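## Task

On the top of the two-door cabinet beside arm3, complete a three-item stack, bottom to top: the short square timber piece, then the wooden block with three small holes, then the long cardboard box. Each item must lie on one of its long sides, sit roughly centred over the item beneath it, and not overhang the cabinet top's edges. All other objects must finish resting directly on the same furniture top they start on. The attempt fails if any object taken from a top ends up on the floor while not held, or if any object goes inside or beneath a piece of furniture, even while gripped. The result must hold without a robot supporting it, and at the end the grippers must release and the arms move away.

## Robot and tools

Robots: three identical i2rt Big YAM arms named arm1, arm2 and arm3. Each has six revolute joints, a two-finger gripper, and a wrist camera (arm1_cam_wrist, arm2_cam_wrist, arm3_cam_wrist). Two fixed cameras, room_a and room_b, watch the room. Reach is about 1.0 m from the joint1 axis. Each arm stands on its own foot whose pose is not printed; the arms do not coordinate with one another.

Frame: one shared scene frame, origin on the floor, +z up. The hand point is midway between the fingertips; the hand z axis runs along the fingers and the fingers open and close along hand y. With joint1 and joint6 at 0 and the hand level and pointing forward, the wrist camera is above the hand looking at the fingertips. Camera calibration (OpenCV style, K, distortion, T_world_to_cam in metres) is given in the session; actual cameras may differ by a couple of degrees and millimetres, and wrist-camera poses inherit errors from the reported joint angles.

execute_actions: argument actions is a list holding either nothing or a single action. An action is an object keyed by robot name (arm1, arm2, arm3); each robot entry contains joints, an object mapping joint names to absolute target values (not offsets). Names and ranges: joint1_rad -2.879 to 2.879 (rotation about the foot, positive counter-clockwise seen from above, 0 faces the foot's direction); joint2_rad 0 to 3.141 (shoulder; 0 is upper arm back and roughly level, increasing raises then brings it forward); joint3_rad 0 to 3.019 (elbow; 0 folded, increasing opens); joint4_rad -1.692 to 1.57 (hand pitch, positive tips fingers up); joint5_rad -1.57 to 1.57 (sideways swing, positive to the arm's right); joint6_rad -2.094 to 2.094 (hand roll, positive clockwise from behind the hand); gripper_m 0 to 0.093 metres of fingertip gap. Arm joints are in radians. Done tolerances: ±0.045, ±0.14, ±0.09, ±0.055, ±0.03, ±0.035 rad, gripper ±0.003 m. All listed motions start at once and may finish at different times; an action lasts at most 15 s. Joints or robots left out may still be driving toward earlier targets. An unknown key or out-of-range number rejects the whole call with no motion. Optional cameras: list from arm1_cam_wrist, arm2_cam_wrist, arm3_cam_wrist, room_a, room_b, all; omitted/null/["all"] gives every camera, [] gives none. The result returns each robot's state and one image per requested camera, ordered as the pictures line says. Joints move at different speeds, so the hand may sweep a wide path between postures.

wait: seconds, 0 to 10. Commands nothing; returns state and images like an empty action.

zoom_image: camera (one of the five names) and region [x0, y0, x1, y1] in pixels of that camera's most recent full image, top-left origin, at most 504 by 504.

finished_scene: scene, integer 1 or 2. Irreversible; reports success and gives the next scene's task. Replying with no tool call ends all remaining scenes. If resuming from a summary, first send an empty execute_actions to learn the scene and task.

Result lines: joint_positions report actual angles; joint torques are raw drive outputs with per-arm offset, scale and noise, nonzero even unloaded. joint_status per joint: off_target means it stopped short and may keep pushing; contact_stop or time_out means it now holds where it stopped, though a timed-out joint may keep a target within 0.375, 0.375, 0.113, 0.225, 0.075, 0.3 rad (joints 1-6) of its position and keep pushing, shown under on_its_own, and will move there if freed. "joint command not followed" (often with a cause line) means a self/inter-arm collision check blocked that arm's joint targets; the gripper part still runs; blocked joints show not_followed and may be retried on later actions until valid targets arrive. on_its_own lists behaviour not commanded by this call; "held at" is the held target, not the position. A stop in one call cancels later motion calls in the same reply. A target very near the current angle may not move the joint; loaded joints sag.

Cautions: the arms do not stop on contact and can press hard; to relieve a push, command the reported position. Two robots pressing together fails the task and ends the run; hard hits may too, and the collision check ignores fingers, gripper housings and wrist cameras and can react late. Sustained loads heat motors: MOTOR HOT warns from 85 °C, and at 100 °C the arm and gripper go limp and drop (OVER-TEMPERATURE FAULT, joint_status limit_stop_at_motor_heat; resend targets afterwards). Heat partly carries into the next scene. Avoid dropping, slipping, slamming objects, and don't let anything land on the floor or go inside/under furniture. Loose objects may occasionally get nudged. Thinking time lets the scene run with the last command held.

Each tool is called after "Emit:" by a JSON object that holds its "fn" and its "kwargs".

## Session

Emit:
{"fn": "execute_actions", "kwargs": {"actions": []}}

Scene clock: 0.00 s.
Joint torques (N m, as the arm reports them, + toward a larger angle): no reading
Motor temperatures (°C, as the motors report them): arm1=[22 22 24 22 21 20] | arm2=[22 23 21 21 20 23] | arm3=[21 21 23 24 20 23]
arm1.joint_positions: joint1_rad=+0.353 joint2_rad=+0.294 joint3_rad=+1.378 joint4_rad=-1.218 joint5_rad=+0.070 joint6_rad=+0.506 gripper_m=+0.095
arm1.joint_status: not commanded
arm1.hand: x=+0.4988 y=-0.9062 z=+1.3656 quat_wxyz=(-0.571, +0.030, -0.751, -0.330) (m; scene frame)
arm2.joint_positions: joint1_rad=-0.495 joint2_rad=+0.433 joint3_rad=+1.484 joint4_rad=-1.506 joint5_rad=+0.179 joint6_rad=-0.461 gripper_m=+0.095
arm2.joint_status: not commanded
arm2.hand: x=+0.2168 y=+0.1499 z=+1.4267 quat_wxyz=(-0.516, +0.248, -0.809, +0.133) (m; scene frame)
arm3.joint_positions: joint1_rad=-0.159 joint2_rad=+0.629 joint3_rad=+1.674 joint4_rad=-1.276 joint5_rad=+0.178 joint6_rad=-0.614 gripper_m=+0.095
arm3.joint_status: not commanded
arm3.hand: x=-0.3401 y=+0.8882 z=+1.5461 quat_wxyz=(-0.615, +0.397, -0.677, +0.079) (m; scene frame)
pictures: arm1_cam_wrist, arm2_cam_wrist, arm3_cam_wrist, room_a, room_b
Images, in order (width x height): arm1_cam_wrist 504x504, arm2_cam_wrist 504x504, arm3_cam_wrist 504x504, room_a 504x504, room_b 504x504.

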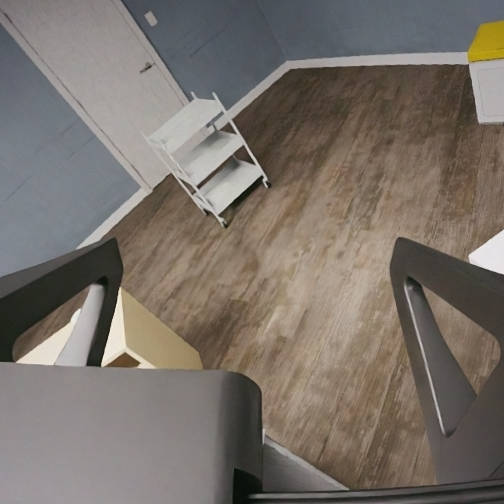

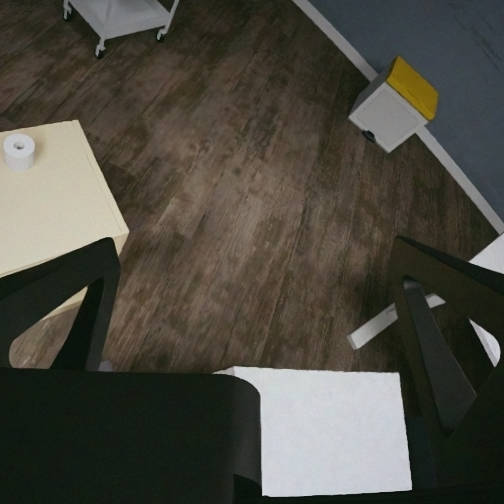

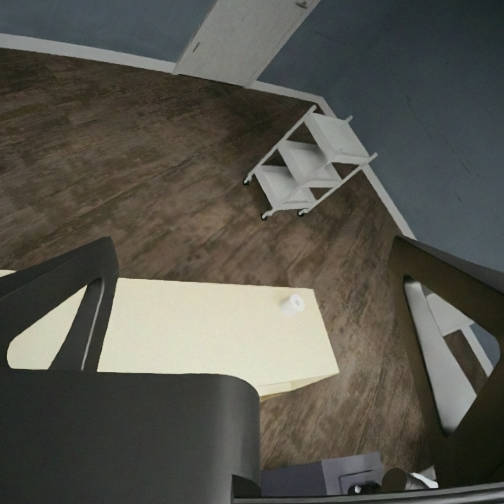

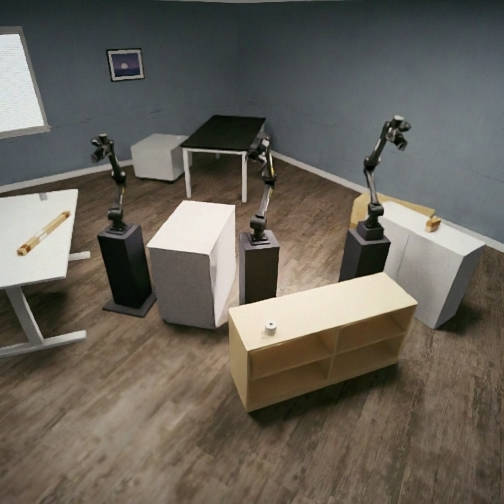

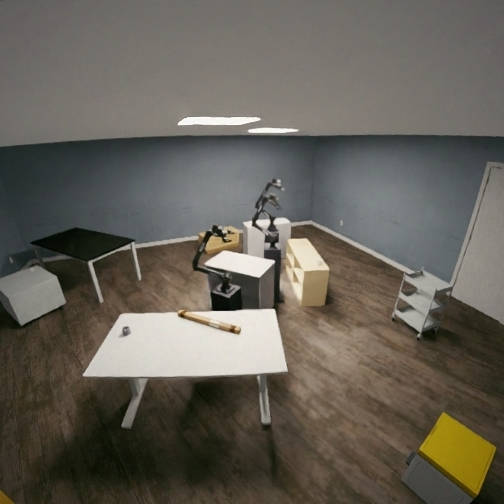

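Emit:
{"fn": "zoom_image", "kwargs": {"camera": "room_a", "region": [340, 180, 500, 280]}}

Emit:
{"fn": "zoom_image", "kwargs": {"camera": "room_b", "region": [90, 200, 330, 370]}}

Emit:
{"fn": "zoom_image", "kwargs": {"camera": "room_a", "region": [0, 170, 160, 290]}}

Region (340, 180, 500, 280) of room_a's 504x504 image, scaled by 3.150, with more detail than that image has; it fills the top 315 rows of this view, and the rest is white.

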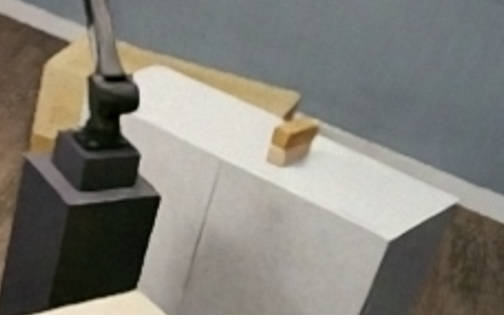

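Region (90, 200, 330, 370) of room_b's 504x504 image, scaled by 2.100, with more detail than that image has; it fills the top 357 rows of this view, and the rest is white.

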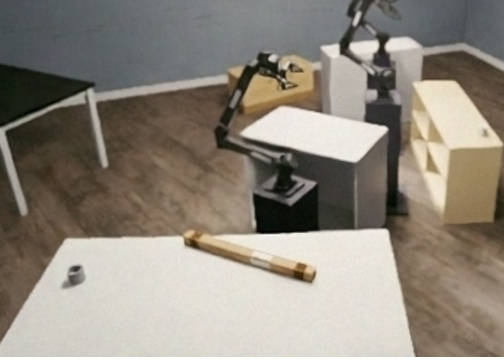

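Region (0, 170, 160, 290) of room_a's 504x504 image, scaled by 3.150, with more detail than that image has; it fills the top 378 rows of this view, and the rest is white.

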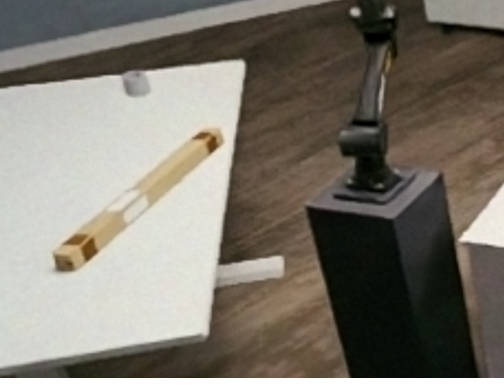

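Emit:
{"fn": "execute_actions", "kwargs": {"actions": [{"arm1":{"joints":{"joint1_rad":-1.2,"joint2_rad":1.57,"joint3_rad":1.57,"joint4_rad":-1.3,"joint5_rad":0,"joint6_rad":0}},"arm2":{"joints":{"joint1_rad":-1.5,"joint2_rad":1.2,"joint3_rad":1.2,"joint4_rad":-1.57,"joint5_rad":0,"joint6_rad":0}},"arm3":{"joints":{"joint1_rad":1.2,"joint2_rad":1.57,"joint3_rad":1.8,"joint4_rad":-1.5,"joint5_rad":0,"joint6_rad":0}}}]}}

Scene clock: 5.13 s.
Joint torques (N m, as the arm reports them, + toward a larger angle): arm1=[  0.34 -12.73   9.7   -0.25  -0.09  -0.11] | arm2=[-0.38 -7.02 10.12  0.2  -0.03  0.1 ] | arm3=[ -0.46 -16.02   9.63   0.47   0.     0.13]
Motor temperatures (°C, as the motors report them): arm1=[22 22 25 22 21 20] | arm2=[22 23 23 21 20 23] | arm3=[21 21 25 24 20 23]
arm1.joint_positions: joint1_rad=-1.206 joint2_rad=+1.574 joint3_rad=+1.554 joint4_rad=-1.284 joint5_rad=+0.000 joint6_rad=+0.013 gripper_m=+0.095
arm1.joint_status: all done
arm1.hand: x=+0.7379 y=-1.3878 z=+1.0257 quat_wxyz=(-0.126, -0.447, -0.884, +0.059) (m; scene frame)
arm2.joint_positions: joint1_rad=-1.498 joint2_rad=+1.190 joint3_rad=+1.186 joint4_rad=-1.562 joint5_rad=-0.001 joint6_rad=-0.014 gripper_m=+0.095
arm2.joint_status: all done
arm2.hand: x=+0.3355 y=-0.0733 z=+1.1115 quat_wxyz=(-0.003, -0.364, -0.932, +0.001) (m; scene frame)
arm3.joint_positions: joint1_rad=+1.207 joint2_rad=+1.594 joint3_rad=+1.773 joint4_rad=-1.486 joint5_rad=-0.001 joint6_rad=-0.015 gripper_m=+0.095
arm3.joint_status: all done
arm3.hand: x=-0.7121 y=+1.3107 z=+1.2010 quat_wxyz=(-0.071, +0.825, -0.550, -0.109) (m; scene frame)
pictures: arm1_cam_wrist, arm2_cam_wrist, arm3_cam_wrist, room_a, room_b
camera_calibration (this result's frames):
arm1_cam_wrist: T_world_to_cam=[[-0.803986, -0.594605, -0.00721012, -0.224462], [-0.559419, 0.752186, 0.348234, 1.10485], [-0.201638, 0.284008, -0.93738, 1.62381], [0, 0, 0, 1]] pos_world=[0.765029, -1.42569, 1.13576]
arm2_cam_wrist: T_world_to_cam=[[-0.679515, -0.733648, -0.0044307, 0.181742], [-0.595311, 0.547836, 0.587776, -0.411863], [-0.428793, 0.40204, -0.809012, 1.19424], [0, 0, 0, 1]] pos_world=[0.390394, -0.121166, 1.20905]
arm3_cam_wrist: T_world_to_cam=[[0.926967, 0.375131, -0.00292639, 0.17283], [0.350152, -0.862391, 0.365615, 0.948768], [0.13463, -0.339938, -0.930762, 1.78534], [0, 0, 0, 1]] pos_world=[-0.732781, 1.36028, 1.31535]
Images, in order (width x height): arm1_cam_wrist 504x504, arm2_cam_wrist 504x504, arm3_cam_wrist 504x504, room_a 504x504, room_b 504x504.

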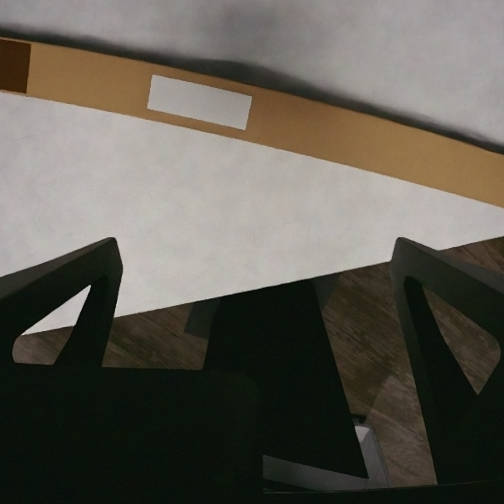

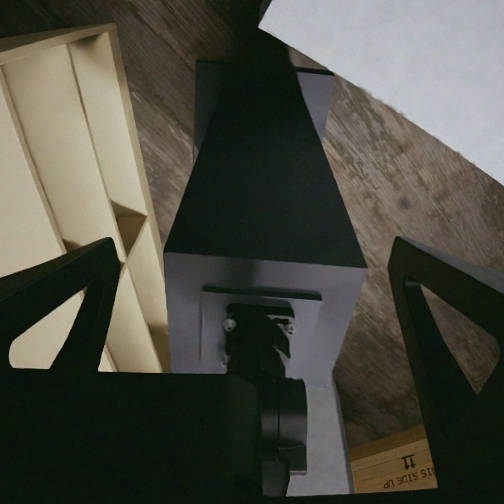

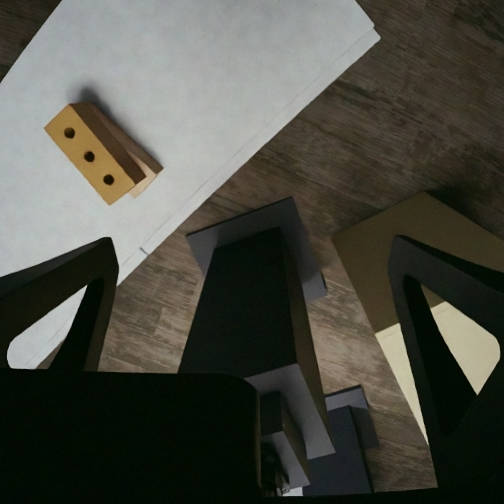

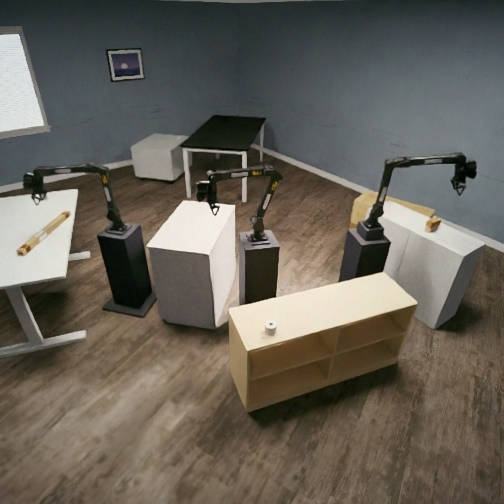

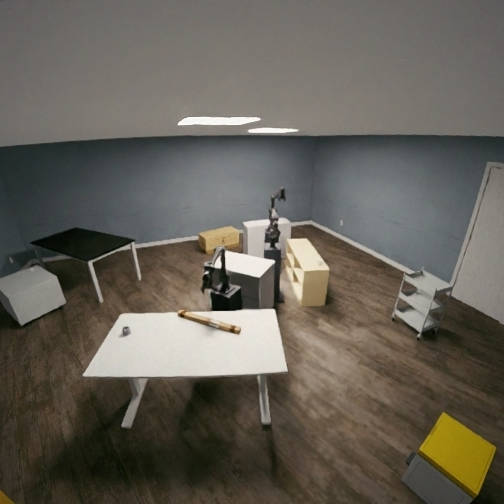

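Emit:
{"fn": "execute_actions", "kwargs": {"actions": [{"arm1":{"joints":{"joint1_rad":-1.27,"joint2_rad":1.8,"joint3_rad":1.6,"joint4_rad":-1.37,"joint6_rad":-1.44}},"arm2":{"joints":{"joint2_rad":1.2,"joint3_rad":0.9,"joint4_rad":-1.27}},"arm3":{"joints":{"joint1_rad":1.5,"joint2_rad":1.8,"joint3_rad":1.8,"joint4_rad":-1.57}}}], "cameras": ["arm1_cam_wrist","arm3_cam_wrist"]}}

Scene clock: 10.70 s.
Joint torques (N m, as the arm reports them, + toward a larger angle): arm1=[ -0.28 -15.78  10.38  -0.71  -0.2   -0.13] | arm2=[-0.41 -6.57  9.06  0.91 -0.02  0.1 ] | arm3=[  0.22 -19.64   9.35  -0.02  -0.02   0.13]
Motor temperatures (°C, as the motors report them): arm1=[22 22 26 22 21 20] | arm2=[22 24 24 21 20 23] | arm3=[21 22 26 24 20 23]
arm1.joint_positions: joint1_rad=-1.269 joint2_rad=+1.814 joint3_rad=+1.563 joint4_rad=-1.355 joint5_rad=+0.000 joint6_rad=-1.426 gripper_m=+0.095
arm1.joint_status: all done
arm1.hand: x=+0.7129 y=-1.4105 z=+0.9030 quat_wxyz=(+0.002, +0.219, -0.976, -0.011) (m; scene frame)
arm2.joint_positions: joint1_rad=-1.498 joint2_rad=+1.190 joint3_rad=+0.894 joint4_rad=-1.280 joint5_rad=-0.001 joint6_rad=-0.014 gripper_m=+0.095
arm2.joint_status: all done
arm2.hand: x=+0.3215 y=-0.0601 z=+1.0014 quat_wxyz=(+0.002, -0.364, -0.932, -0.001) (m; scene frame)
arm3.joint_positions: joint1_rad=+1.499 joint2_rad=+1.831 joint3_rad=+1.773 joint4_rad=-1.556 joint5_rad=-0.001 joint6_rad=-0.013 gripper_m=+0.095
arm3.joint_status: all done
arm3.hand: x=-0.8585 y=+1.2449 z=+1.0752 quat_wxyz=(+0.013, +0.903, -0.428, +0.018) (m; scene frame)
pictures: arm1_cam_wrist, arm3_cam_wrist
camera_calibration (this result's frames):
arm1_cam_wrist: T_world_to_cam=[[0.427859, -0.903557, -0.0228249, -1.5587], [-0.72268, -0.357157, 0.591754, -0.517589], [-0.542836, -0.236692, -0.805795, 0.90019], [0, 0, 0, 1]] pos_world=[0.781507, -1.38016, 0.996077]
arm3_cam_wrist: T_world_to_cam=[[0.780684, 0.624909, -0.00461896, -0.101762], [0.488428, -0.605538, 0.628301, 0.505804], [0.389834, -0.492761, -0.777956, 1.91066], [0, 0, 0, 1]] pos_world=[-0.912444, 1.31137, 1.16814]
Images, in order (width x height): arm1_cam_wrist 504x504, arm3_cam_wrist 504x504.

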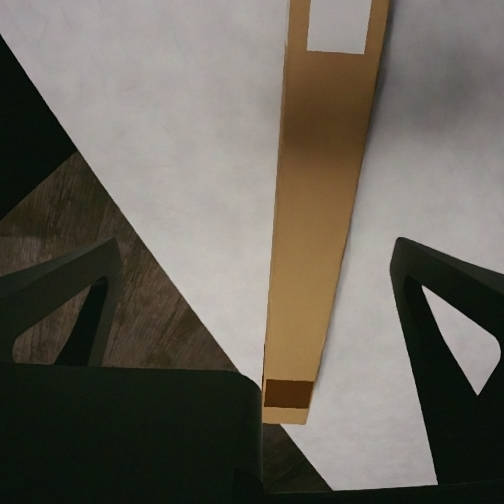

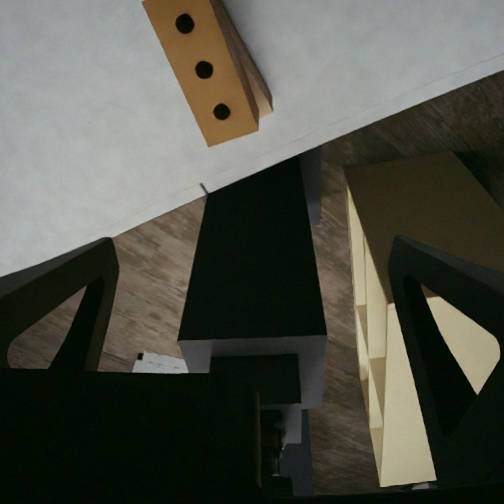

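Emit:
{"fn": "execute_actions", "kwargs": {"actions": [{"arm1":{"joints":{"joint2_rad":1.963,"joint3_rad":1.58,"joint4_rad":-1.17}}}], "cameras": ["arm1_cam_wrist"]}}

Scene clock: 14.30 s.
Joint torques (N m, as the arm reports them, + toward a larger angle): arm1=[ -0.26 -16.33   8.5    0.34  -0.21  -0.13] | arm2=[-0.45 -6.55  9.07  0.89 -0.03  0.1 ] | arm3=[  0.29 -19.7    9.31   0.01  -0.01   0.13]
Motor temperatures (°C, as the motors report them): arm1=[22 23 26 22 21 20] | arm2=[22 24 24 21 20 23] | arm3=[21 22 27 24 20 23]
arm1.joint_positions: joint1_rad=-1.269 joint2_rad=+1.961 joint3_rad=+1.563 joint4_rad=-1.186 joint5_rad=+0.000 joint6_rad=-1.428 gripper_m=+0.095
arm1.joint_status: all done
arm1.hand: x=+0.7344 y=-1.4422 z=+0.8232 quat_wxyz=(-0.002, +0.219, -0.976, -0.001) (m; scene frame)
arm2.joint_positions: joint1_rad=-1.498 joint2_rad=+1.190 joint3_rad=+0.894 joint4_rad=-1.280 joint5_rad=-0.001 joint6_rad=-0.014 gripper_m=+0.095
arm2.joint_status: not commanded
arm2.hand: x=+0.3215 y=-0.0601 z=+1.0014 quat_wxyz=(+0.002, -0.364, -0.932, -0.001) (m; scene frame)
arm3.joint_positions: joint1_rad=+1.499 joint2_rad=+1.831 joint3_rad=+1.773 joint4_rad=-1.556 joint5_rad=-0.001 joint6_rad=-0.013 gripper_m=+0.095
arm3.joint_status: not commanded
arm3.hand: x=-0.8585 y=+1.2449 z=+1.0752 quat_wxyz=(+0.013, +0.903, -0.428, +0.018) (m; scene frame)
pictures: arm1_cam_wrist
camera_calibration (this result's frames):
arm1_cam_wrist: T_world_to_cam=[[0.428953, -0.903326, -0.000923576, -1.61691], [-0.729541, -0.347032, 0.589354, -0.444577], [-0.5327, -0.252132, -0.807874, 0.812035], [0, 0, 0, 1]] pos_world=[0.801811, -1.41014, 0.916542]
Images, in order (width x height): arm1_cam_wrist 504x504.

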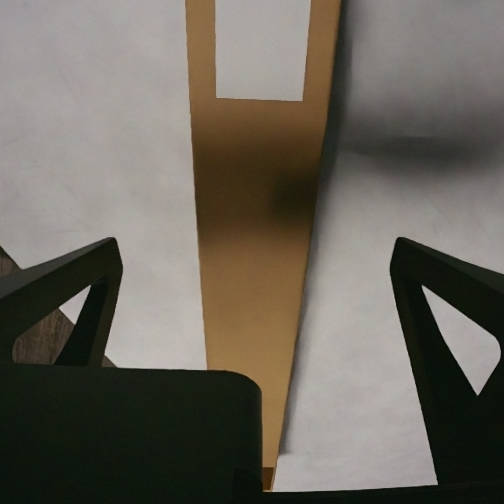

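Emit:
{"fn": "execute_actions", "kwargs": {"actions": [{"arm1":{"joints":{"joint2_rad":2.035,"joint3_rad":1.48,"joint4_rad":-1.01}}}], "cameras": ["arm1_cam_wrist","room_a"]}}

Emit:
{"fn": "execute_actions", "kwargs": {"actions": [{"arm1":{"joints":{"gripper_m":0.02}}}], "cameras": ["arm1_cam_wrist"]}}

Scene clock: 17.17 s.
Joint torques (N m, as the arm reports them, + toward a larger angle): arm1=[ -0.24 -15.     6.84   0.37  -0.2   -0.12] | arm2=[-0.4  -6.59  9.06  0.89 -0.03  0.1 ] | arm3=[  0.28 -19.77   9.32  -0.02  -0.02   0.12]
Motor temperatures (°C, as the motors report them): arm1=[22 23 26 22 21 20] | arm2=[22 24 25 21 20 23] | arm3=[21 23 28 24 20 23]
arm1.joint_positions: joint1_rad=-1.269 joint2_rad=+2.016 joint3_rad=+1.482 joint4_rad=-1.027 joint5_rad=+0.000 joint6_rad=-1.428 gripper_m=+0.095
arm1.joint_status: all done
arm1.hand: x=+0.7348 y=-1.4424 z=+0.7647 quat_wxyz=(-0.006, +0.219, -0.976, +0.009) (m; scene frame)
arm2.joint_positions: joint1_rad=-1.498 joint2_rad=+1.190 joint3_rad=+0.894 joint4_rad=-1.280 joint5_rad=-0.001 joint6_rad=-0.014 gripper_m=+0.095
arm2.joint_status: not commanded
arm2.hand: x=+0.3215 y=-0.0601 z=+1.0014 quat_wxyz=(+0.002, -0.364, -0.932, -0.001) (m; scene frame)
arm3.joint_positions: joint1_rad=+1.499 joint2_rad=+1.831 joint3_rad=+1.773 joint4_rad=-1.556 joint5_rad=-0.001 joint6_rad=-0.013 gripper_m=+0.095
arm3.joint_status: not commanded
arm3.hand: x=-0.8585 y=+1.2449 z=+1.0752 quat_wxyz=(+0.013, +0.903, -0.428, +0.018) (m; scene frame)
pictures: arm1_cam_wrist, room_a
camera_calibration (this result's frames):
arm1_cam_wrist: T_world_to_cam=[[0.428745, -0.903182, 0.0209763, -1.63365], [-0.736765, -0.336121, 0.586686, -0.386764], [-0.522834, -0.266993, -0.809543, 0.737527], [0, 0, 0, 1]] pos_world=[0.80107, -1.40857, 0.858237]
Images, in order (width x height): arm1_cam_wrist 504x504, room_a 504x504.

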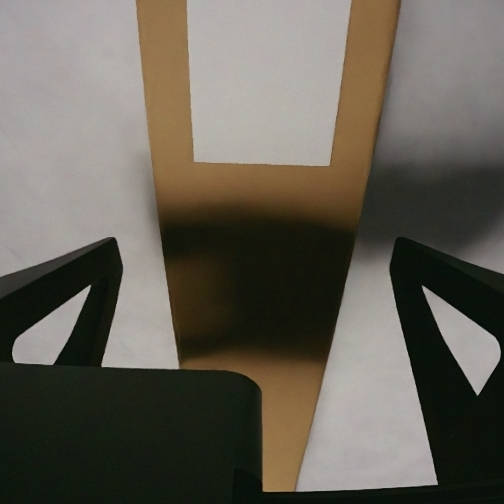

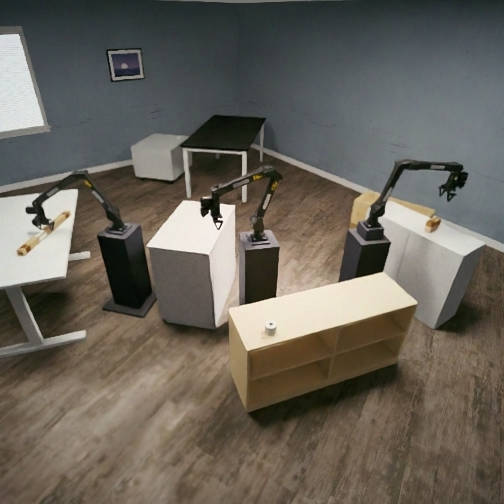

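Scene clock: 17.83 s.
Joint torques (N m, as the arm reports them, + toward a larger angle): arm1=[ -0.24 -15.46   6.87   0.33  -0.21  -0.1 ] | arm2=[-0.47 -6.6   9.07  0.89 -0.03  0.1 ] | arm3=[  0.26 -19.63   9.34   0.    -0.01   0.13]
Motor temperatures (°C, as the motors report them): arm1=[22 23 26 22 21 20] | arm2=[22 24 25 21 20 23] | arm3=[21 23 28 24 20 23]
arm1.joint_positions: joint1_rad=-1.269 joint2_rad=+2.016 joint3_rad=+1.482 joint4_rad=-1.027 joint5_rad=+0.000 joint6_rad=-1.430 gripper_m=+0.050
arm1.joint_status: gripper_m off_target (ended at +0.050, target +0.020)
arm1.hand: x=+0.7348 y=-1.4424 z=+0.7647 quat_wxyz=(-0.006, +0.220, -0.975, +0.009) (m; scene frame)
arm2.joint_positions: joint1_rad=-1.498 joint2_rad=+1.190 joint3_rad=+0.894 joint4_rad=-1.280 joint5_rad=-0.001 joint6_rad=-0.014 gripper_m=+0.095
arm2.joint_status: not commanded
arm2.hand: x=+0.3215 y=-0.0601 z=+1.0014 quat_wxyz=(+0.002, -0.364, -0.932, -0.001) (m; scene frame)
arm3.joint_positions: joint1_rad=+1.499 joint2_rad=+1.831 joint3_rad=+1.773 joint4_rad=-1.556 joint5_rad=-0.001 joint6_rad=-0.013 gripper_m=+0.095
arm3.joint_status: not commanded
arm3.hand: x=-0.8585 y=+1.2449 z=+1.0752 quat_wxyz=(+0.013, +0.903, -0.428, +0.018) (m; scene frame)
pictures: arm1_cam_wrist
camera_calibration (this result's frames):
arm1_cam_wrist: T_world_to_cam=[[0.430812, -0.902198, 0.0209938, -1.63376], [-0.735973, -0.337784, 0.586724, -0.389775], [-0.52225, -0.268219, -0.809514, 0.73531], [0, 0, 0, 1]] pos_world=[0.800996, -1.40841, 0.858233]
Images, in order (width x height): arm1_cam_wrist 504x504.

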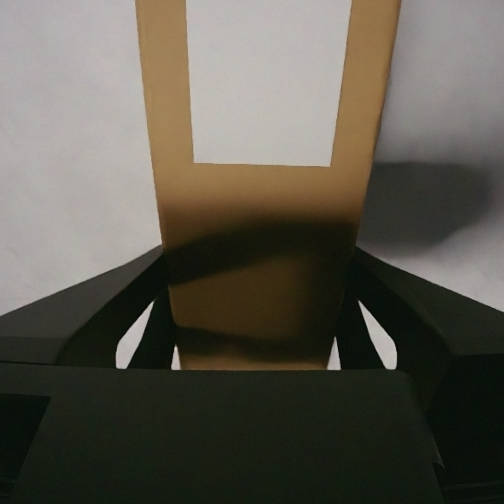

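Emit:
{"fn": "execute_actions", "kwargs": {"actions": [{"arm1":{"joints":{"joint2_rad":1.7,"joint3_rad":1.7,"joint4_rad":-1.57}},"arm2":{"joints":{"joint1_rad":-0.6,"joint2_rad":0.8,"joint3_rad":1.2}}}], "cameras": []}}

Emit:
{"fn": "execute_actions", "kwargs": {"actions": [{"arm1":{"joints":{"joint1_rad":1.8}}}], "cameras": ["arm1_cam_wrist","room_a","room_b"]}}

Scene clock: 21.17 s.
Joint torques (N m, as the arm reports them, + toward a larger angle): arm1=[ -0.15 -12.42   9.03  -0.61  -0.2   -0.1 ] | arm2=[ 0.12 -2.24 10.32  1.54 -0.03  0.09] | arm3=[  0.23 -19.72   9.34   0.01  -0.02   0.13]
Motor temperatures (°C, as the motors report them): arm1=[22 23 27 22 21 20] | arm2=[22 24 26 21 20 23] | arm3=[21 23 28 24 20 23]
arm1.joint_positions: joint1_rad=-1.269 joint2_rad=+1.684 joint3_rad=+1.687 joint4_rad=-1.554 joint5_rad=+0.000 joint6_rad=-1.430 gripper_m=+0.050
arm1.joint_status: all done
arm1.hand: x=+0.6999 y=-1.3917 z=+1.0157 quat_wxyz=(-0.008, +0.220, -0.975, +0.014) (m; scene frame)
arm2.joint_positions: joint1_rad=-0.605 joint2_rad=+0.795 joint3_rad=+1.188 joint4_rad=-1.271 joint5_rad=-0.001 joint6_rad=-0.013 gripper_m=+0.095
arm2.joint_status: all done
arm2.hand: x=+0.4101 y=+0.1941 z=+1.2567 quat_wxyz=(-0.339, +0.069, -0.938, -0.021) (m; scene frame)
arm3.joint_positions: joint1_rad=+1.499 joint2_rad=+1.831 joint3_rad=+1.773 joint4_rad=-1.556 joint5_rad=-0.001 joint6_rad=-0.013 gripper_m=+0.095
arm3.joint_status: not commanded
arm3.hand: x=-0.8585 y=+1.2449 z=+1.0752 quat_wxyz=(+0.013, +0.903, -0.428, +0.018) (m; scene frame)
pictures: none
No camera images: the call's "cameras" was empty. Leave "cameras" out to get every camera's image.

Scene clock: 23.80 s.
Joint torques (N m, as the arm reports them, + toward a larger angle): arm1=[ -0.51 -13.26   9.01  -0.69  -0.21  -0.1 ] | arm2=[ 0.16 -2.56 10.34  1.53 -0.04  0.09] | arm3=[  0.28 -19.65   9.33   0.01  -0.01   0.12]
Motor temperatures (°C, as the motors report them): arm1=[22 23 27 22 21 20] | arm2=[22 24 26 21 20 23] | arm3=[21 23 29 24 20 23]
arm1.joint_positions: joint1_rad=+1.805 joint2_rad=+1.689 joint3_rad=+1.687 joint4_rad=-1.554 joint5_rad=+0.000 joint6_rad=-1.430 gripper_m=+0.050
arm1.joint_status: all done
arm1.hand: x=+0.1570 y=-0.5074 z=+1.0012 quat_wxyz=(-0.002, +0.982, +0.187, +0.002) (m; scene frame)
arm2.joint_positions: joint1_rad=-0.605 joint2_rad=+0.795 joint3_rad=+1.188 joint4_rad=-1.271 joint5_rad=-0.001 joint6_rad=-0.013 gripper_m=+0.095
arm2.joint_status: not commanded
arm2.hand: x=+0.4101 y=+0.1941 z=+1.2567 quat_wxyz=(-0.339, +0.069, -0.938, -0.021) (m; scene frame)
arm3.joint_positions: joint1_rad=+1.499 joint2_rad=+1.831 joint3_rad=+1.773 joint4_rad=-1.556 joint5_rad=-0.001 joint6_rad=-0.013 gripper_m=+0.095
arm3.joint_status: not commanded
arm3.hand: x=-0.8585 y=+1.2449 z=+1.0752 quat_wxyz=(+0.013, +0.903, -0.428, +0.018) (m; scene frame)
pictures: arm1_cam_wrist, room_a, room_b
camera_calibration (this result's frames):
arm1_cam_wrist: T_world_to_cam=[[-0.368331, 0.929686, 0.00402254, 0.525652], [0.746925, 0.293341, 0.596703, -0.560568], [0.553567, 0.222789, -0.802452, 0.948987], [0, 0, 0, 1]] pos_world=[0.0869883, -0.535677, 1.09389]
Images, in order (width x height): arm1_cam_wrist 504x504, room_a 504x504, room_b 504x504.

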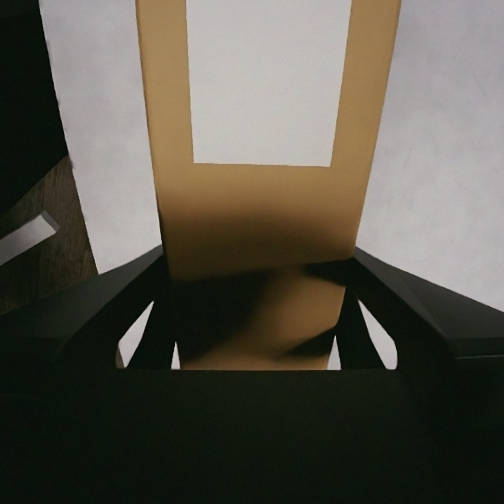

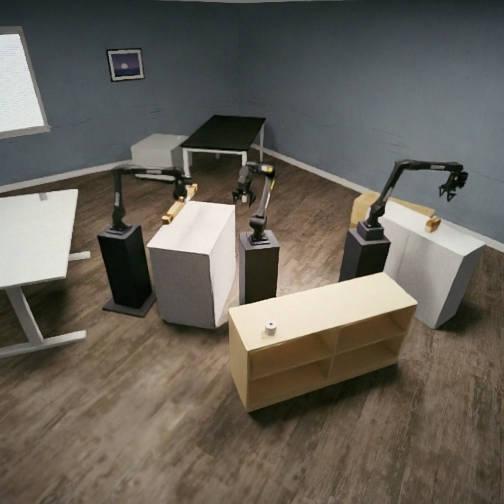

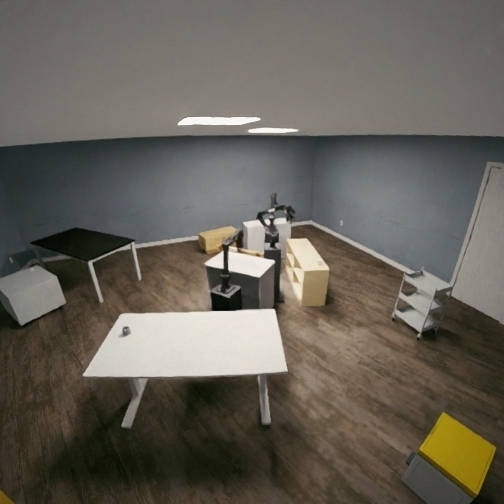

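Emit:
{"fn": "execute_actions", "kwargs": {"actions": [{"arm1":{"joints":{"joint1_rad":1.95,"joint2_rad":1.963,"joint3_rad":1.58,"joint4_rad":-1.17}}}], "cameras": ["arm1_cam_wrist","room_a","room_b"]}}

Emit:
{"fn": "zoom_image", "kwargs": {"camera": "room_a", "region": [120, 170, 280, 270]}}

Scene clock: 26.50 s.
Joint torques (N m, as the arm reports them, + toward a larger angle): arm1=[ -1.24 -15.72   7.13   0.44  -0.29  -0.13] | arm2=[ 0.13 -2.48 10.33  1.54 -0.04  0.09] | arm3=[  0.35 -19.67   9.33  -0.01  -0.01   0.12]
Motor temperatures (°C, as the motors report them): arm1=[22 23 27 22 21 20] | arm2=[22 24 26 21 20 23] | arm3=[21 24 29 24 20 23]
arm1.joint_positions: joint1_rad=+1.962 joint2_rad=+1.948 joint3_rad=+1.585 joint4_rad=-1.191 joint5_rad=+0.002 joint6_rad=-1.427 gripper_m=+0.050
arm1.joint_status: all done
arm1.hand: x=+0.0499 y=-0.5030 z=+0.8238 quat_wxyz=(-0.003, +0.965, +0.263, +0.001) (m; scene frame)
arm2.joint_positions: joint1_rad=-0.605 joint2_rad=+0.795 joint3_rad=+1.188 joint4_rad=-1.271 joint5_rad=-0.001 joint6_rad=-0.013 gripper_m=+0.095
arm2.joint_status: not commanded
arm2.hand: x=+0.4101 y=+0.1941 z=+1.2567 quat_wxyz=(-0.339, +0.069, -0.938, -0.021) (m; scene frame)
arm3.joint_positions: joint1_rad=+1.499 joint2_rad=+1.831 joint3_rad=+1.773 joint4_rad=-1.556 joint5_rad=-0.001 joint6_rad=-0.013 gripper_m=+0.095
arm3.joint_status: not commanded
arm3.hand: x=-0.8585 y=+1.2449 z=+1.0752 quat_wxyz=(+0.013, +0.903, -0.428, +0.018) (m; scene frame)
pictures: arm1_cam_wrist, room_a, room_b
camera_calibration (this result's frames):
arm1_cam_wrist: T_world_to_cam=[[-0.507651, 0.861551, 0.00446883, 0.455172], [0.692942, 0.405208, 0.596353, -0.316726], [0.511978, 0.305836, -0.80271, 0.908967], [0, 0, 0, 1]] pos_world=[-0.0148298, -0.541809, 0.916483]
Images, in order (width x height): arm1_cam_wrist 504x504, room_a 504x504, room_b 504x504.

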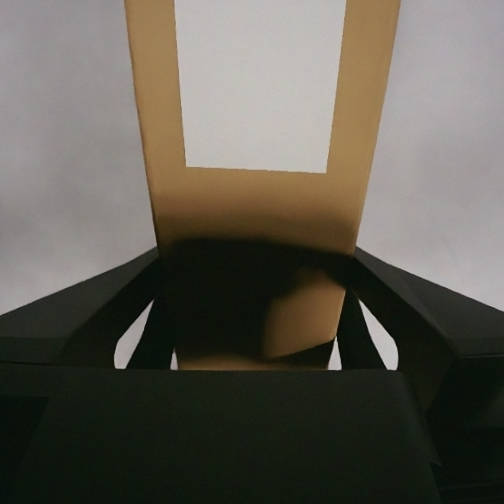

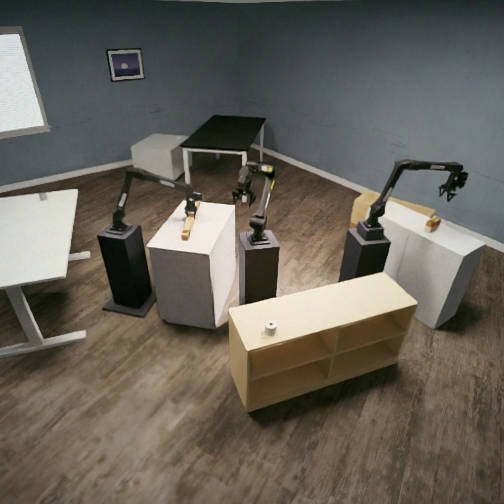

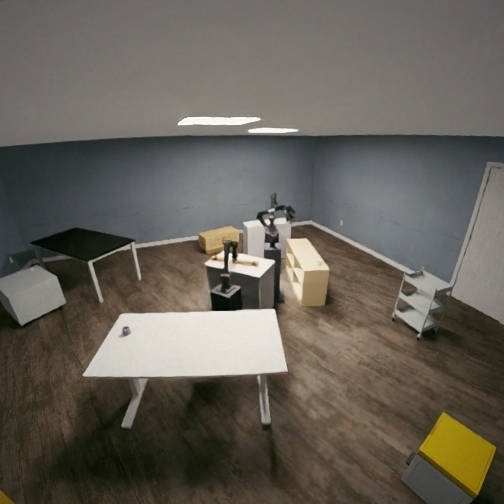

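Region (120, 170, 280, 270) of room_a's 504x504 image, scaled by 3.150, with more detail than that image has; it fills the top 315 rows of this view, and the rest is white.

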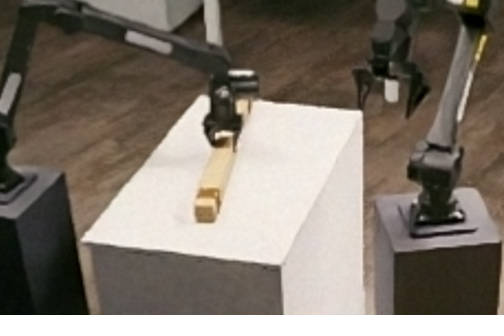

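Emit:
{"fn": "execute_actions", "kwargs": {"actions": [{"arm1":{"joints":{"gripper_m":0.093}},"arm2":{"joints":{"joint1_rad":-2.0,"joint6_rad":0.97}}}], "cameras": []}}

Emit:
{"fn": "execute_actions", "kwargs": {"actions": [{"arm1":{"joints":{"joint2_rad":1.2,"joint3_rad":1.3}},"arm2":{"joints":{"joint1_rad":-2.388}}}], "cameras": []}}

Emit:
{"fn": "execute_actions", "kwargs": {"actions": [{"arm1":{"joints":{"joint1_rad":0.3}},"arm2":{"joints":{"joint2_rad":2.18,"joint3_rad":1.735,"joint4_rad":-1.12}}}], "cameras": ["arm2_cam_wrist","room_b"]}}

Scene clock: 31.50 s.
Joint torques (N m, as the arm reports them, + toward a larger angle): arm1=[ -1.32 -15.83   7.14   0.33  -0.28  -0.13] | arm2=[-0.69 -2.45 10.3   1.5   0.    0.06] | arm3=[  0.24 -19.57   9.35  -0.01  -0.01   0.12]
Motor temperatures (°C, as the motors report them): arm1=[22 24 27 22 21 20] | arm2=[22 23 27 21 20 23] | arm3=[21 24 30 24 20 23]
arm1.joint_positions: joint1_rad=+1.962 joint2_rad=+1.948 joint3_rad=+1.585 joint4_rad=-1.187 joint5_rad=+0.002 joint6_rad=-1.427 gripper_m=+0.093
arm1.joint_status: all done
arm1.hand: x=+0.0492 y=-0.5021 z=+0.8238 quat_wxyz=(-0.005, +0.965, +0.263, +0.001) (m; scene frame)
arm2.joint_positions: joint1_rad=-1.995 joint2_rad=+0.795 joint3_rad=+1.188 joint4_rad=-1.271 joint5_rad=+0.000 joint6_rad=+0.956 gripper_m=+0.095
arm2.joint_status: all done
arm2.hand: x=+0.1953 y=-0.1472 z=+1.2569 quat_wxyz=(-0.336, -0.840, -0.422, +0.051) (m; scene frame)
arm3.joint_positions: joint1_rad=+1.499 joint2_rad=+1.831 joint3_rad=+1.773 joint4_rad=-1.556 joint5_rad=-0.001 joint6_rad=-0.013 gripper_m=+0.095
arm3.joint_status: not commanded
arm3.hand: x=-0.8585 y=+1.2449 z=+1.0752 quat_wxyz=(+0.013, +0.903, -0.428, +0.018) (m; scene frame)
pictures: none
No camera images: the call's "cameras" was empty. Leave "cameras" out to get every camera's image.

Scene clock: 33.07 s.
Joint torques (N m, as the arm reports them, + toward a larger angle): arm1=[-1.24 -6.29  9.05  0.76 -0.27 -0.07] | arm2=[-0.64 -2.42 10.3   1.5   0.    0.05] | arm3=[  0.23 -19.76   9.34  -0.01  -0.02   0.13]
Motor temperatures (°C, as the motors report them): arm1=[22 24 27 22 21 20] | arm2=[22 23 27 21 20 23] | arm3=[21 24 30 24 20 23]
arm1.joint_positions: joint1_rad=+1.962 joint2_rad=+1.180 joint3_rad=+1.297 joint4_rad=-1.177 joint5_rad=+0.002 joint6_rad=-1.428 gripper_m=+0.093
arm1.joint_status: all done
arm1.hand: x=+0.1382 y=-0.6145 z=+1.0864 quat_wxyz=(-0.227, +0.935, +0.255, -0.096) (m; scene frame)
arm2.joint_positions: joint1_rad=-2.382 joint2_rad=+0.795 joint3_rad=+1.188 joint4_rad=-1.271 joint5_rad=+0.000 joint6_rad=+0.957 gripper_m=+0.095
arm2.joint_status: all done
arm2.hand: x=+0.0749 y=-0.1618 z=+1.2569 quat_wxyz=(-0.320, -0.906, -0.252, +0.114) (m; scene frame)
arm3.joint_positions: joint1_rad=+1.499 joint2_rad=+1.831 joint3_rad=+1.773 joint4_rad=-1.556 joint5_rad=-0.001 joint6_rad=-0.013 gripper_m=+0.095
arm3.joint_status: not commanded
arm3.hand: x=-0.8585 y=+1.2449 z=+1.0752 quat_wxyz=(+0.013, +0.903, -0.428, +0.018) (m; scene frame)
pictures: none
No camera images: the call's "cameras" was empty. Leave "cameras" out to get every camera's image.

Scene clock: 34.97 s.
Joint torques (N m, as the arm reports them, + toward a larger angle): arm1=[-0.76 -6.86  9.    0.8  -0.22 -0.07] | arm2=[ -0.65 -21.12   9.75   0.37   0.02   0.09] | arm3=[  0.36 -19.62   9.33  -0.03  -0.01   0.13]
Motor temperatures (°C, as the motors report them): arm1=[22 23 27 22 21 20] | arm2=[22 24 27 21 20 23] | arm3=[21 24 30 24 20 23]
arm1.joint_positions: joint1_rad=+0.304 joint2_rad=+1.189 joint3_rad=+1.297 joint4_rad=-1.177 joint5_rad=+0.001 joint6_rad=-1.428 gripper_m=+0.093
arm1.joint_status: all done
arm1.hand: x=+0.7806 y=-0.7140 z=+1.0899 quat_wxyz=(-0.226, +0.819, -0.516, +0.108) (m; scene frame)
arm2.joint_positions: joint1_rad=-2.382 joint2_rad=+2.189 joint3_rad=+1.710 joint4_rad=-1.117 joint5_rad=+0.000 joint6_rad=+0.957 gripper_m=+0.095
arm2.joint_status: all done
arm2.hand: x=+0.0523 y=-0.4757 z=+0.8294 quat_wxyz=(+0.012, -0.964, -0.267, -0.004) (m; scene frame)
arm3.joint_positions: joint1_rad=+1.499 joint2_rad=+1.831 joint3_rad=+1.773 joint4_rad=-1.556 joint5_rad=-0.001 joint6_rad=-0.013 gripper_m=+0.095
arm3.joint_status: not commanded
arm3.hand: x=-0.8585 y=+1.2449 z=+1.0752 quat_wxyz=(+0.013, +0.903, -0.428, +0.018) (m; scene frame)
pictures: arm2_cam_wrist, room_b
camera_calibration (this result's frames):
arm2_cam_wrist: T_world_to_cam=[[-0.512918, 0.858285, 0.016183, 0.424377], [0.688721, 0.400186, 0.604578, -0.345488], [0.512424, 0.321245, -0.796381, 0.908243], [0, 0, 0, 1]] pos_world=[-0.00979031, -0.517746, 0.925315]
Images, in order (width x height): arm2_cam_wrist 504x504, room_b 504x504.

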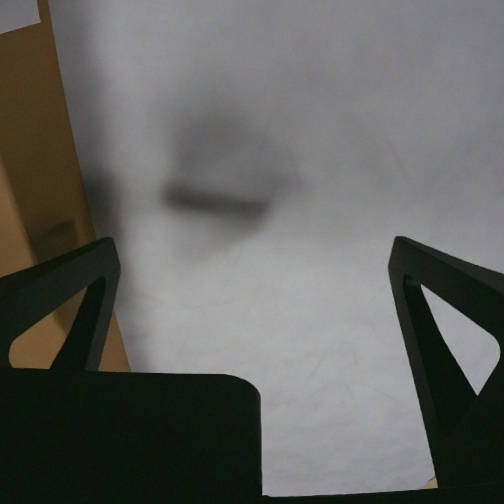

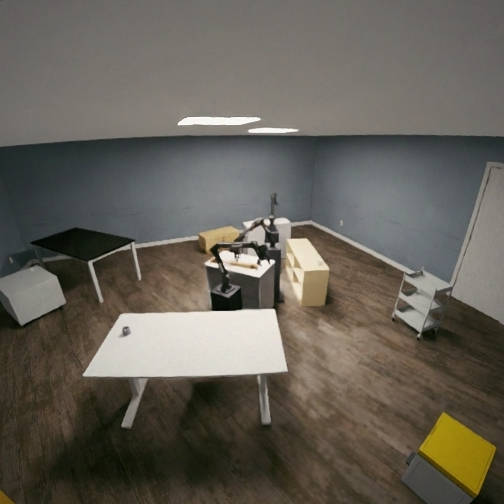

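Emit:
{"fn": "execute_actions", "kwargs": {"actions": [{"arm2":{"joints":{"joint2_rad":2.0,"joint4_rad":-1.3}}}], "cameras": []}}

Emit:
{"fn": "execute_actions", "kwargs": {"actions": [{"arm2":{"joints":{"joint1_rad":-2.33,"joint2_rad":2.25,"joint3_rad":2.19,"joint4_rad":-1.49}}}], "cameras": ["arm2_cam_wrist","room_a"]}}

Scene clock: 40.37 s.
Joint torques (N m, as the arm reports them, + toward a larger angle): arm1=[-0.76 -6.85  9.    0.74 -0.22 -0.07] | arm2=[ -0.62 -17.28  10.66   0.23   0.01   0.09] | arm3=[  0.27 -19.74   9.34  -0.01  -0.01   0.13]
Motor temperatures (°C, as the motors report them): arm1=[22 23 27 22 21 20] | arm2=[22 25 28 21 20 23] | arm3=[21 24 30 24 20 23]
arm1.joint_positions: joint1_rad=+0.304 joint2_rad=+1.189 joint3_rad=+1.297 joint4_rad=-1.177 joint5_rad=+0.001 joint6_rad=-1.428 gripper_m=+0.093
arm1.joint_status: not commanded
arm1.hand: x=+0.7806 y=-0.7140 z=+1.0899 quat_wxyz=(-0.226, +0.819, -0.516, +0.108) (m; scene frame)
arm2.joint_positions: joint1_rad=-2.382 joint2_rad=+1.980 joint3_rad=+1.710 joint4_rad=-1.292 joint5_rad=+0.000 joint6_rad=+0.957 gripper_m=+0.095
arm2.joint_status: all done
arm2.hand: x=+0.0541 y=-0.4515 z=+0.9544 quat_wxyz=(-0.004, -0.964, -0.267, +0.002) (m; scene frame)
arm3.joint_positions: joint1_rad=+1.499 joint2_rad=+1.831 joint3_rad=+1.773 joint4_rad=-1.556 joint5_rad=-0.001 joint6_rad=-0.013 gripper_m=+0.095
arm3.joint_status: not commanded
arm3.hand: x=-0.8585 y=+1.2449 z=+1.0752 quat_wxyz=(+0.013, +0.903, -0.428, +0.018) (m; scene frame)
pictures: none
No camera images: the call's "cameras" was empty. Leave "cameras" out to get every camera's image.

Scene clock: 41.97 s.
Joint torques (N m, as the arm reports them, + toward a larger angle): arm1=[-0.8  -6.81  9.02  0.75 -0.22 -0.07] | arm2=[ -0.36 -22.65  12.05   0.15   0.01   0.09] | arm3=[  0.22 -19.69   9.33  -0.06  -0.01   0.12]
Motor temperatures (°C, as the motors report them): arm1=[22 23 27 22 21 20] | arm2=[22 25 28 21 20 23] | arm3=[21 24 30 24 20 23]
arm1.joint_positions: joint1_rad=+0.304 joint2_rad=+1.189 joint3_rad=+1.297 joint4_rad=-1.177 joint5_rad=+0.001 joint6_rad=-1.428 gripper_m=+0.093
arm1.joint_status: not commanded
arm1.hand: x=+0.7806 y=-0.7140 z=+1.0899 quat_wxyz=(-0.226, +0.819, -0.516, +0.108) (m; scene frame)
arm2.joint_positions: joint1_rad=-2.327 joint2_rad=+2.257 joint3_rad=+2.150 joint4_rad=-1.481 joint5_rad=+0.000 joint6_rad=+0.957 gripper_m=+0.095
arm2.joint_status: all done
arm2.hand: x=+0.0858 y=-0.5378 z=+0.9457 quat_wxyz=(+0.007, -0.956, -0.294, -0.002) (m; scene frame)
arm3.joint_positions: joint1_rad=+1.499 joint2_rad=+1.831 joint3_rad=+1.773 joint4_rad=-1.556 joint5_rad=-0.001 joint6_rad=-0.013 gripper_m=+0.095
arm3.joint_status: not commanded
arm3.hand: x=-0.8585 y=+1.2449 z=+1.0752 quat_wxyz=(+0.013, +0.903, -0.428, +0.018) (m; scene frame)
pictures: arm2_cam_wrist, room_a
camera_calibration (this result's frames):
arm2_cam_wrist: T_world_to_cam=[[-0.559265, 0.828943, 0.00869687, 0.488231], [0.665824, 0.442914, 0.600422, -0.385193], [0.493864, 0.341586, -0.799636, 1.0193], [0, 0, 0, 1]] pos_world=[0.0261273, -0.582286, 1.0421]
Images, in order (width x height): arm2_cam_wrist 504x504, room_a 504x504.

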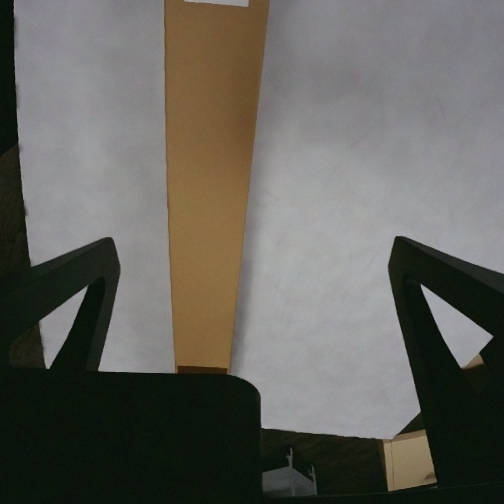

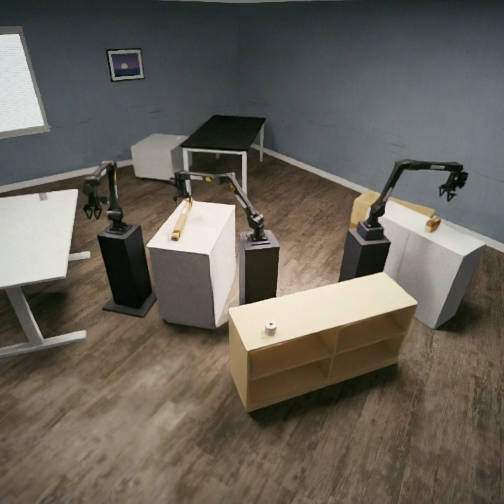

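Emit:
{"fn": "execute_actions", "kwargs": {"actions": [{"arm2":{"joints":{"joint1_rad":-2.348,"joint2_rad":2.41,"joint3_rad":2.31,"joint4_rad":-1.43,"joint6_rad":1.055}}}], "cameras": ["arm2_cam_wrist"]}}

Emit:
{"fn": "execute_actions", "kwargs": {"actions": [{"arm2":{"joints":{"joint2_rad":2.465,"joint3_rad":2.23,"joint4_rad":-1.31}}}], "cameras": ["arm2_cam_wrist"]}}

Scene clock: 46.13 s.
Joint torques (N m, as the arm reports them, + toward a larger angle): arm1=[-0.68 -6.7   9.02  0.76 -0.22 -0.06] | arm2=[ -0.84 -22.93  12.16   0.7    0.02   0.1 ] | arm3=[  0.22 -19.6    9.3   -0.03   0.     0.13]
Motor temperatures (°C, as the motors report them): arm1=[22 23 27 22 21 20] | arm2=[22 26 29 21 20 23] | arm3=[21 25 31 24 20 23]
arm1.joint_positions: joint1_rad=+0.304 joint2_rad=+1.189 joint3_rad=+1.297 joint4_rad=-1.177 joint5_rad=+0.001 joint6_rad=-1.428 gripper_m=+0.093
arm1.joint_status: not commanded
arm1.hand: x=+0.7806 y=-0.7140 z=+1.0899 quat_wxyz=(-0.226, +0.819, -0.516, +0.108) (m; scene frame)
arm2.joint_positions: joint1_rad=-2.340 joint2_rad=+2.402 joint3_rad=+2.269 joint4_rad=-1.436 joint5_rad=+0.000 joint6_rad=+1.041 gripper_m=+0.095
arm2.joint_status: all done
arm2.hand: x=+0.0761 y=-0.5738 z=+0.8905 quat_wxyz=(-0.001, -0.969, -0.248, +0.000) (m; scene frame)
arm3.joint_positions: joint1_rad=+1.499 joint2_rad=+1.831 joint3_rad=+1.773 joint4_rad=-1.556 joint5_rad=-0.001 joint6_rad=-0.013 gripper_m=+0.095
arm3.joint_status: not commanded
arm3.hand: x=-0.8585 y=+1.2449 z=+1.0752 quat_wxyz=(+0.013, +0.903, -0.428, +0.018) (m; scene frame)
pictures: arm2_cam_wrist
camera_calibration (this result's frames):
arm2_cam_wrist: T_world_to_cam=[[-0.477113, 0.878823, -0.00576075, 0.548362], [0.706348, 0.38736, 0.592474, -0.357444], [0.522911, 0.278608, -0.805569, 0.959149], [0, 0, 0, 1]] pos_world=[0.0125607, -0.61068, 0.987596]
Images, in order (width x height): arm2_cam_wrist 504x504.

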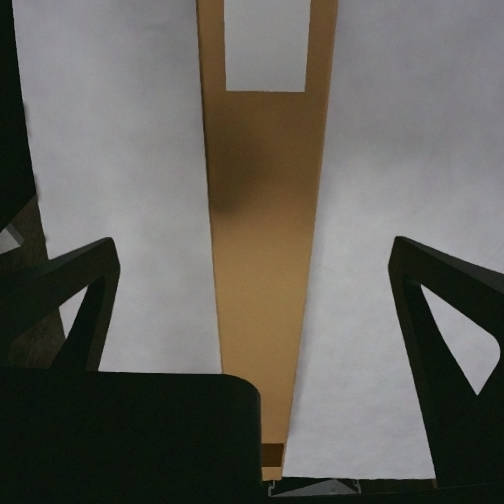

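Scene clock: 47.10 s.
Joint torques (N m, as the arm reports them, + toward a larger angle): arm1=[-0.71 -6.84  9.03  0.79 -0.22 -0.07] | arm2=[ -0.85 -22.25   9.06   0.93   0.02   0.1 ] | arm3=[  0.25 -19.62   9.37  -0.03  -0.01   0.13]
Motor temperatures (°C, as the motors report them): arm1=[22 23 27 22 21 20] | arm2=[22 26 29 21 20 23] | arm3=[21 25 31 24 20 23]
arm1.joint_positions: joint1_rad=+0.304 joint2_rad=+1.189 joint3_rad=+1.297 joint4_rad=-1.177 joint5_rad=+0.001 joint6_rad=-1.428 gripper_m=+0.093
arm1.joint_status: not commanded
arm1.hand: x=+0.7806 y=-0.7140 z=+1.0899 quat_wxyz=(-0.226, +0.819, -0.516, +0.108) (m; scene frame)
arm2.joint_positions: joint1_rad=-2.340 joint2_rad=+2.445 joint3_rad=+2.227 joint4_rad=-1.320 joint5_rad=+0.000 joint6_rad=+1.041 gripper_m=+0.095
arm2.joint_status: all done
arm2.hand: x=+0.0758 y=-0.5843 z=+0.8441 quat_wxyz=(-0.016, -0.969, -0.247, +0.004) (m; scene frame)
arm3.joint_positions: joint1_rad=+1.499 joint2_rad=+1.831 joint3_rad=+1.773 joint4_rad=-1.556 joint5_rad=-0.001 joint6_rad=-0.013 gripper_m=+0.095
arm3.joint_status: not commanded
arm3.hand: x=-0.8585 y=+1.2449 z=+1.0752 quat_wxyz=(+0.013, +0.903, -0.428, +0.018) (m; scene frame)
pictures: arm2_cam_wrist
camera_calibration (this result's frames):
arm2_cam_wrist: T_world_to_cam=[[-0.476793, 0.878416, -0.0324679, 0.579472], [0.707031, 0.40519, 0.579593, -0.304454], [0.522279, 0.25339, -0.814259, 0.91755], [0, 0, 0, 1]] pos_world=[0.0123288, -0.618154, 0.942397]
Images, in order (width x height): arm2_cam_wrist 504x504.

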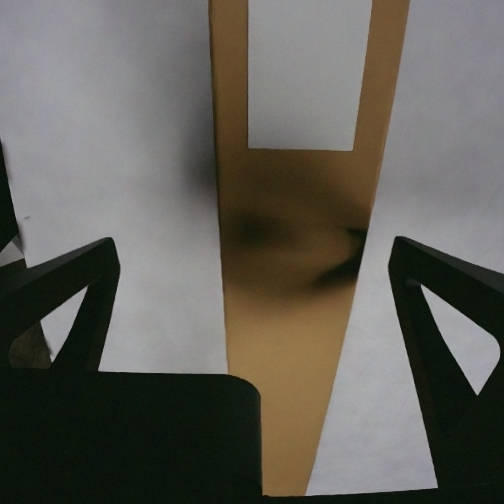

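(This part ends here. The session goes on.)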